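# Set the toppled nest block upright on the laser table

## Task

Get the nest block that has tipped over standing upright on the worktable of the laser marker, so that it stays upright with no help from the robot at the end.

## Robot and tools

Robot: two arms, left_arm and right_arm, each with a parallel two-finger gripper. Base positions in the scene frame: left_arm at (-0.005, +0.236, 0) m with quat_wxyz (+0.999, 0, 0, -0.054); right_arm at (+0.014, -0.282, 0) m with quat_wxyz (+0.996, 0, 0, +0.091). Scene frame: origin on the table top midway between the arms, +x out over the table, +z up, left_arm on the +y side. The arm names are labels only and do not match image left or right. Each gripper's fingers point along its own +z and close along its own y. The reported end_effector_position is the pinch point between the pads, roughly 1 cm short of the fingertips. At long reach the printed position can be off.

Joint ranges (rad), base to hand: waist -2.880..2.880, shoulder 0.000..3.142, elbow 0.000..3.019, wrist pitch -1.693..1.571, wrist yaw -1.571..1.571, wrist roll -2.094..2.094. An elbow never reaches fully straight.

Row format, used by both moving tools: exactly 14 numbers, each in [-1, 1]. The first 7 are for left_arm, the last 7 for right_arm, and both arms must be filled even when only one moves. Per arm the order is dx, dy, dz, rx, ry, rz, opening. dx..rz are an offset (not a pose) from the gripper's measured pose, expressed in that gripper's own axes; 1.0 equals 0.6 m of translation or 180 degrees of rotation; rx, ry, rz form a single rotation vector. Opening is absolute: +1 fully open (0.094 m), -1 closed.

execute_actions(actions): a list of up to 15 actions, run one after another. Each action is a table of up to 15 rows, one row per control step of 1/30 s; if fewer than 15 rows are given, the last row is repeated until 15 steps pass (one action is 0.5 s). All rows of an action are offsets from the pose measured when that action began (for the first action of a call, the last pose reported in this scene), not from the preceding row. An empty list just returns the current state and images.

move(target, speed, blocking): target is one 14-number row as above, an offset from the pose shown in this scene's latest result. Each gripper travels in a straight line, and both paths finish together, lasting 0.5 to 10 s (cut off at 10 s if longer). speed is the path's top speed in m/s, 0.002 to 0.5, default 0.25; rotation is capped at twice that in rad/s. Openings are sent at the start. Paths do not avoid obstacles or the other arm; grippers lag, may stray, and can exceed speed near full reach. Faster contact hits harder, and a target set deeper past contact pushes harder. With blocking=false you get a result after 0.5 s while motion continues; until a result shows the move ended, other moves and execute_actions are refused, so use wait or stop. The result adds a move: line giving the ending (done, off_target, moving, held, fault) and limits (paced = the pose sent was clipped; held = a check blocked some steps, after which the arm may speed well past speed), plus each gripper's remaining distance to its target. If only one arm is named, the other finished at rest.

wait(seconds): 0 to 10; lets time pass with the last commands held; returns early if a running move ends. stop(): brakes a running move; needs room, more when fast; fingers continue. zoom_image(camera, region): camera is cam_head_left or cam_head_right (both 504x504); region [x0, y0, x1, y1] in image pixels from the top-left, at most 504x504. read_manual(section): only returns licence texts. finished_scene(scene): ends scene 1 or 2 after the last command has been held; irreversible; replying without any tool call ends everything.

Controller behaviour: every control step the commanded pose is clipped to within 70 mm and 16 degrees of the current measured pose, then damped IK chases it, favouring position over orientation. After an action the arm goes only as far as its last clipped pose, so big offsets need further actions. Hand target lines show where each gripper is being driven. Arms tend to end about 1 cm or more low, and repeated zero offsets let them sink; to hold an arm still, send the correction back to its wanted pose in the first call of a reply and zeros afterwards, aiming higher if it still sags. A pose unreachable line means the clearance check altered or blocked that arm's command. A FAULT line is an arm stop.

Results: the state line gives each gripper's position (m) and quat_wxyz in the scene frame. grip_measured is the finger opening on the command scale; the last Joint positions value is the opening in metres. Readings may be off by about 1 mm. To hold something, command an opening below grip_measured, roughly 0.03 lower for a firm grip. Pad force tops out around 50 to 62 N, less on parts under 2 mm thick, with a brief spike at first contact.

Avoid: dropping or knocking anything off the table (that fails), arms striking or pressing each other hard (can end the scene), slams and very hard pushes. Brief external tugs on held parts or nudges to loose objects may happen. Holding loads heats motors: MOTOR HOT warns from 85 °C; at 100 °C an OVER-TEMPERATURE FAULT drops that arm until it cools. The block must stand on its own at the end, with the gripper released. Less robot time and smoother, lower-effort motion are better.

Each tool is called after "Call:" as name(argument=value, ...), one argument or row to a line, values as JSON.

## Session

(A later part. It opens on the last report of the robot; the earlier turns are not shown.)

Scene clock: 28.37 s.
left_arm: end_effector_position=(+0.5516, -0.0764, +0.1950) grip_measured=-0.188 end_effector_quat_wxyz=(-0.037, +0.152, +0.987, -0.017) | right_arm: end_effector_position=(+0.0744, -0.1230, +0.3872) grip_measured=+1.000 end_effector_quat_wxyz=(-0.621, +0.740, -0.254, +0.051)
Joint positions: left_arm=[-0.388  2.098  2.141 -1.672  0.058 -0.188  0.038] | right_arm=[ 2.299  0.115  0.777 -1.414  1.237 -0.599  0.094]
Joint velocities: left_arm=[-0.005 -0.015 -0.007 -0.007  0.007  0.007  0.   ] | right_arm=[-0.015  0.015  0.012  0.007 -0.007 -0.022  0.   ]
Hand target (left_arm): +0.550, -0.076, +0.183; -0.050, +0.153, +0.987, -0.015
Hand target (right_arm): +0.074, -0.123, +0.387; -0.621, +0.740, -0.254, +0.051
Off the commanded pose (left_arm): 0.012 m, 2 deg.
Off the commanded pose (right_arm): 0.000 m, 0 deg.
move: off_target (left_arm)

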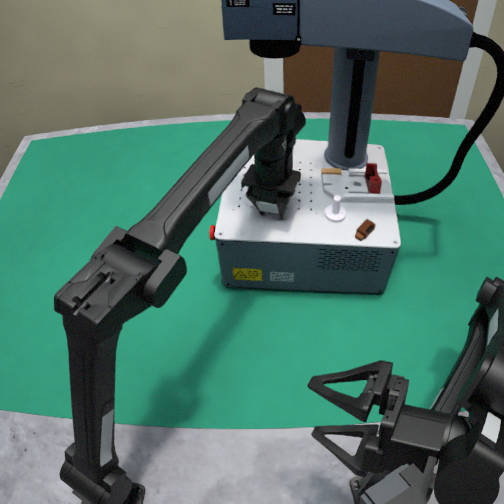

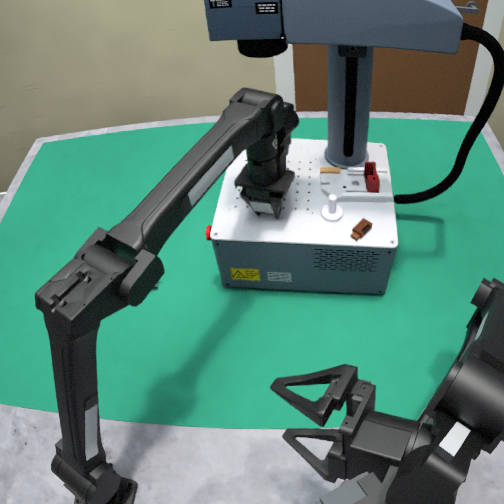

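Contact. Loosen gently, then open and withdraw.

Call:
move(
  target=[0,0,0,0,0,0,-0.14, 0,0,0,0,0,0,1],
)

Call:
move(
  target=[0,0,0,0,0,0,0.4, 0,0,0,0,0,0,1],
)

Call:
move(
  target=[0,0,-0.17,0,-0.03,0,0.4, 0,0,0,0,0,0,1],
  speed=0.12,
)

Call:
move(
  target=[0.2,0.2,-0.07,0,-0.1,0,0.4, 0,0,0,0,0,0,1],
)

Call:
zoom_image(
  camera="cam_head_right",
  region=[200, 110, 400, 280],
)

Scene clock: 29.83 s.
left_arm: end_effector_position=(+0.5516, -0.0764, +0.1950) grip_measured=-0.141 end_effector_quat_wxyz=(-0.037, +0.152, +0.987, -0.017) | right_arm: end_effector_position=(+0.0744, -0.1230, +0.3872) grip_measured=+1.000 end_effector_quat_wxyz=(-0.621, +0.740, -0.254, +0.051)
Joint positions: left_arm=[-0.388  2.098  2.141 -1.672  0.058 -0.188  0.04 ] | right_arm=[ 2.299  0.115  0.777 -1.414  1.237 -0.599  0.094]
Joint velocities: left_arm=[-0.015 -0.005 -0.017 -0.022  0.022 -0.022 -0.   ] | right_arm=[-0.015 -0.005 -0.007 -0.002  0.022 -0.037  0.   ]
Hand target (left_arm): +0.552, -0.076, +0.195; -0.037, +0.152, +0.987, -0.017
Hand target (right_arm): +0.074, -0.123, +0.387; -0.621, +0.740, -0.254, +0.051
Off the commanded pose (left_arm): 0.000 m, 0 deg.
Off the commanded pose (right_arm): 0.000 m, 0 deg.
move: done

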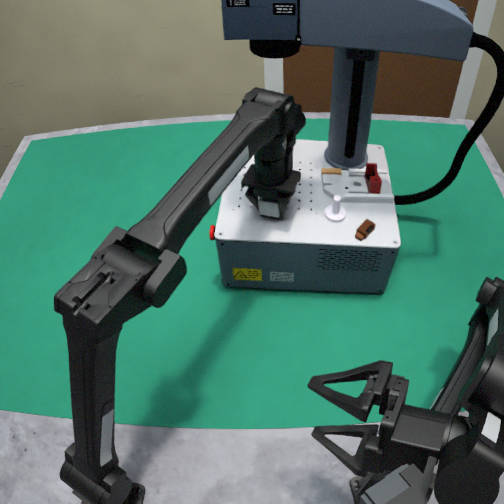

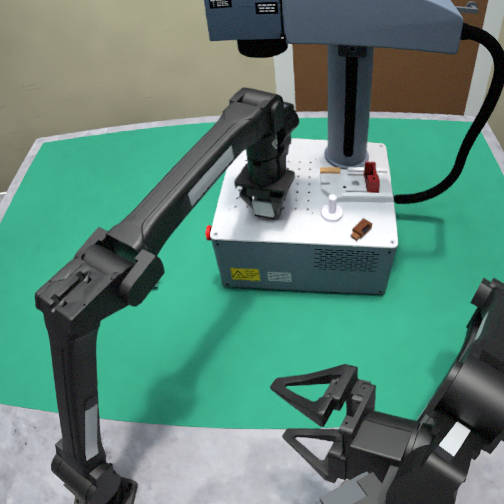

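Scene clock: 30.33 s.
left_arm: end_effector_position=(+0.5516, -0.0764, +0.1950) grip_measured=+0.398 end_effector_quat_wxyz=(-0.037, +0.152, +0.987, -0.017) | right_arm: end_effector_position=(+0.0744, -0.1230, +0.3872) grip_measured=+1.000 end_effector_quat_wxyz=(-0.621, +0.740, -0.254, +0.051)
Joint positions: left_arm=[-0.388  2.098  2.141 -1.672  0.058 -0.188  0.066] | right_arm=[ 2.299  0.115  0.777 -1.414  1.237 -0.599  0.094]
Joint velocities: left_arm=[-0.015 -0.005 -0.002 -0.012 -0.007 -0.007 -0.002] | right_arm=[-0.015 -0.015  0.007 -0.002  0.081  0.007  0.   ]
Hand target (left_arm): +0.552, -0.076, +0.195; -0.037, +0.152, +0.987, -0.017
Hand target (right_arm): +0.074, -0.123, +0.387; -0.621, +0.740, -0.254, +0.051
Off the commanded pose (left_arm): 0.000 m, 0 deg.
Off the commanded pose (right_arm): 0.000 m, 0 deg.
move: done

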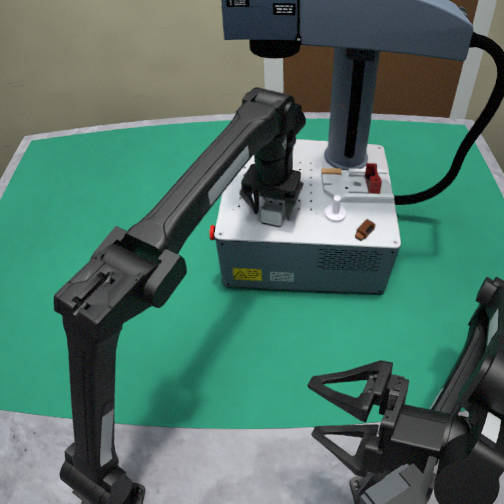

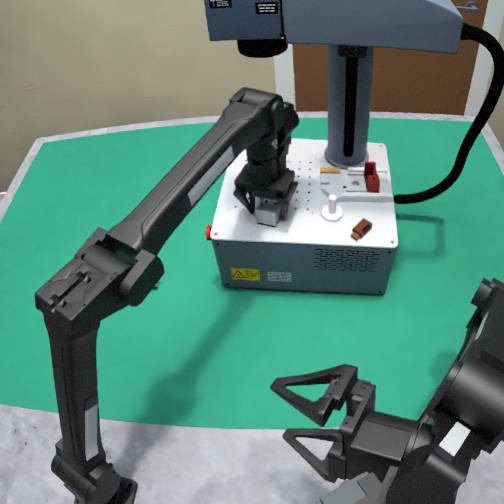

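Scene clock: 31.60 s.
left_arm: end_effector_position=(+0.5512, -0.0736, +0.2651) grip_measured=+0.398 end_effector_quat_wxyz=(+0.025, +0.154, +0.987, -0.033) | right_arm: end_effector_position=(+0.0744, -0.1230, +0.3872) grip_measured=+1.000 end_effector_quat_wxyz=(-0.621, +0.740, -0.254, +0.051)
Joint positions: left_arm=[-0.388  2.006  2.178 -1.673  0.045 -0.188  0.066] | right_arm=[ 2.299  0.115  0.777 -1.414  1.237 -0.599  0.094]
Joint velocities: left_arm=[-0.015 -0.005 -0.007 -0.022  0.066 -0.125  0.001] | right_arm=[-0.005 -0.015 -0.007  0.017  0.007 -0.066  0.   ]
Hand target (left_arm): +0.558, -0.074, +0.296; +0.055, +0.151, +0.986, -0.042
Hand target (right_arm): +0.074, -0.123, +0.387; -0.621, +0.740, -0.254, +0.051
Off the commanded pose (left_arm): 0.033 m, 2 deg.
Off the commanded pose (right_arm): 0.000 m, 0 deg.
joint sent to its limit (left arm) — the command would take joint 4 (wrist pitch) past its lower limit, so that joint was sent only as far as its limit.
move: off_target (left_arm)

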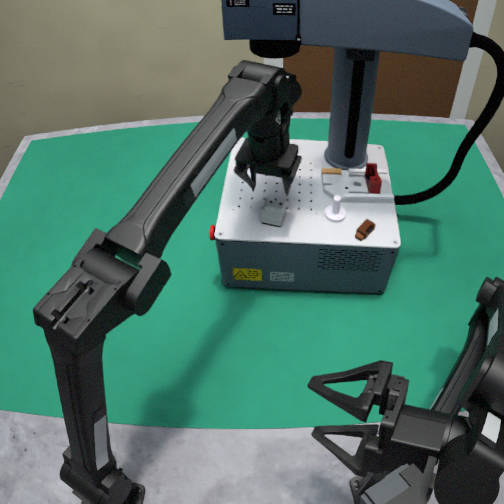

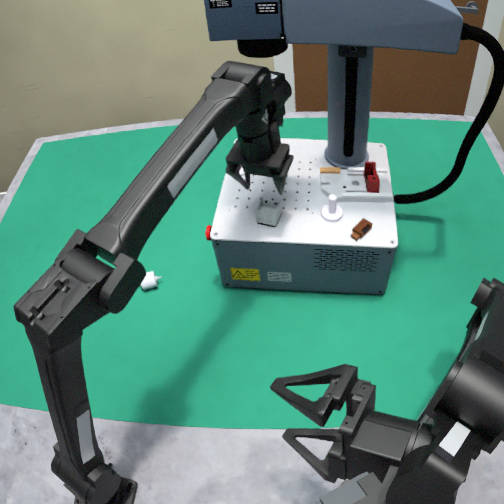

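Scene clock: 32.87 s.
left_arm: end_effector_position=(+0.4693, +0.0804, +0.2985) grip_measured=+0.398 end_effector_quat_wxyz=(+0.179, +0.144, +0.971, -0.058) | right_arm: end_effector_position=(+0.0744, -0.1230, +0.3872) grip_measured=+1.000 end_effector_quat_wxyz=(-0.621, +0.740, -0.254, +0.051)
Joint positions: left_arm=[-0.188  1.408  1.439 -1.228  0.061 -0.013  0.066] | right_arm=[ 2.299  0.115  0.777 -1.414  1.237 -0.599  0.094]
Joint velocities: left_arm=[ 0.005 -0.015  0.002 -0.017 -0.037  0.007 -0.   ] | right_arm=[-0.005 -0.005 -0.007  0.027 -0.007 -0.051  0.   ]
Hand target (left_arm): +0.473, +0.080, +0.292; +0.179, +0.148, +0.971, -0.058
Hand target (right_arm): +0.074, -0.123, +0.387; -0.621, +0.740, -0.254, +0.051
Off the commanded pose (left_arm): 0.006 m, 0 deg.
Off the commanded pose (right_arm): 0.000 m, 0 deg.
move: done

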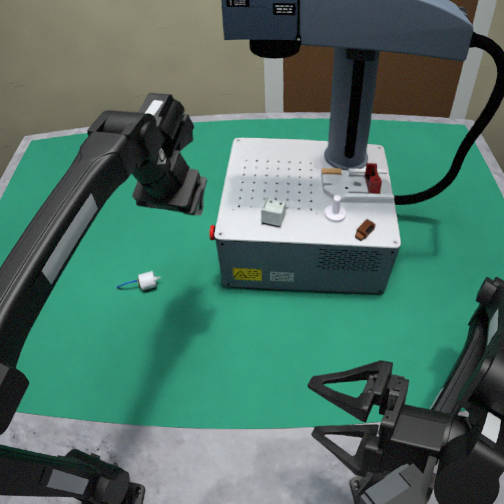

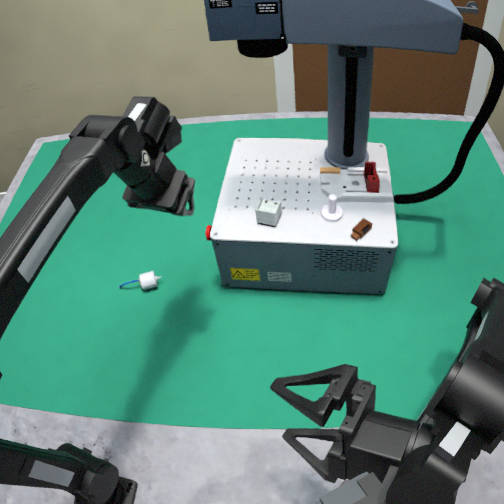

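Region (200, 110, 400, 280) of cam_head_right's 504x504 image, scaled by 2.520, with more detail than that image has; it fills the top 428 rows of this view, and the rest is white.

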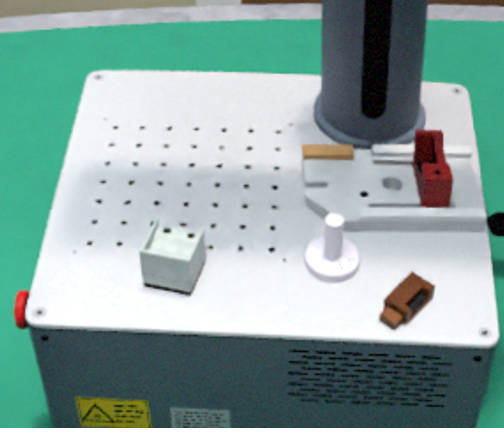

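Black base down; upright.

Call:
finished_scene(
  scene=1,
)

The scene is finished: the task was done.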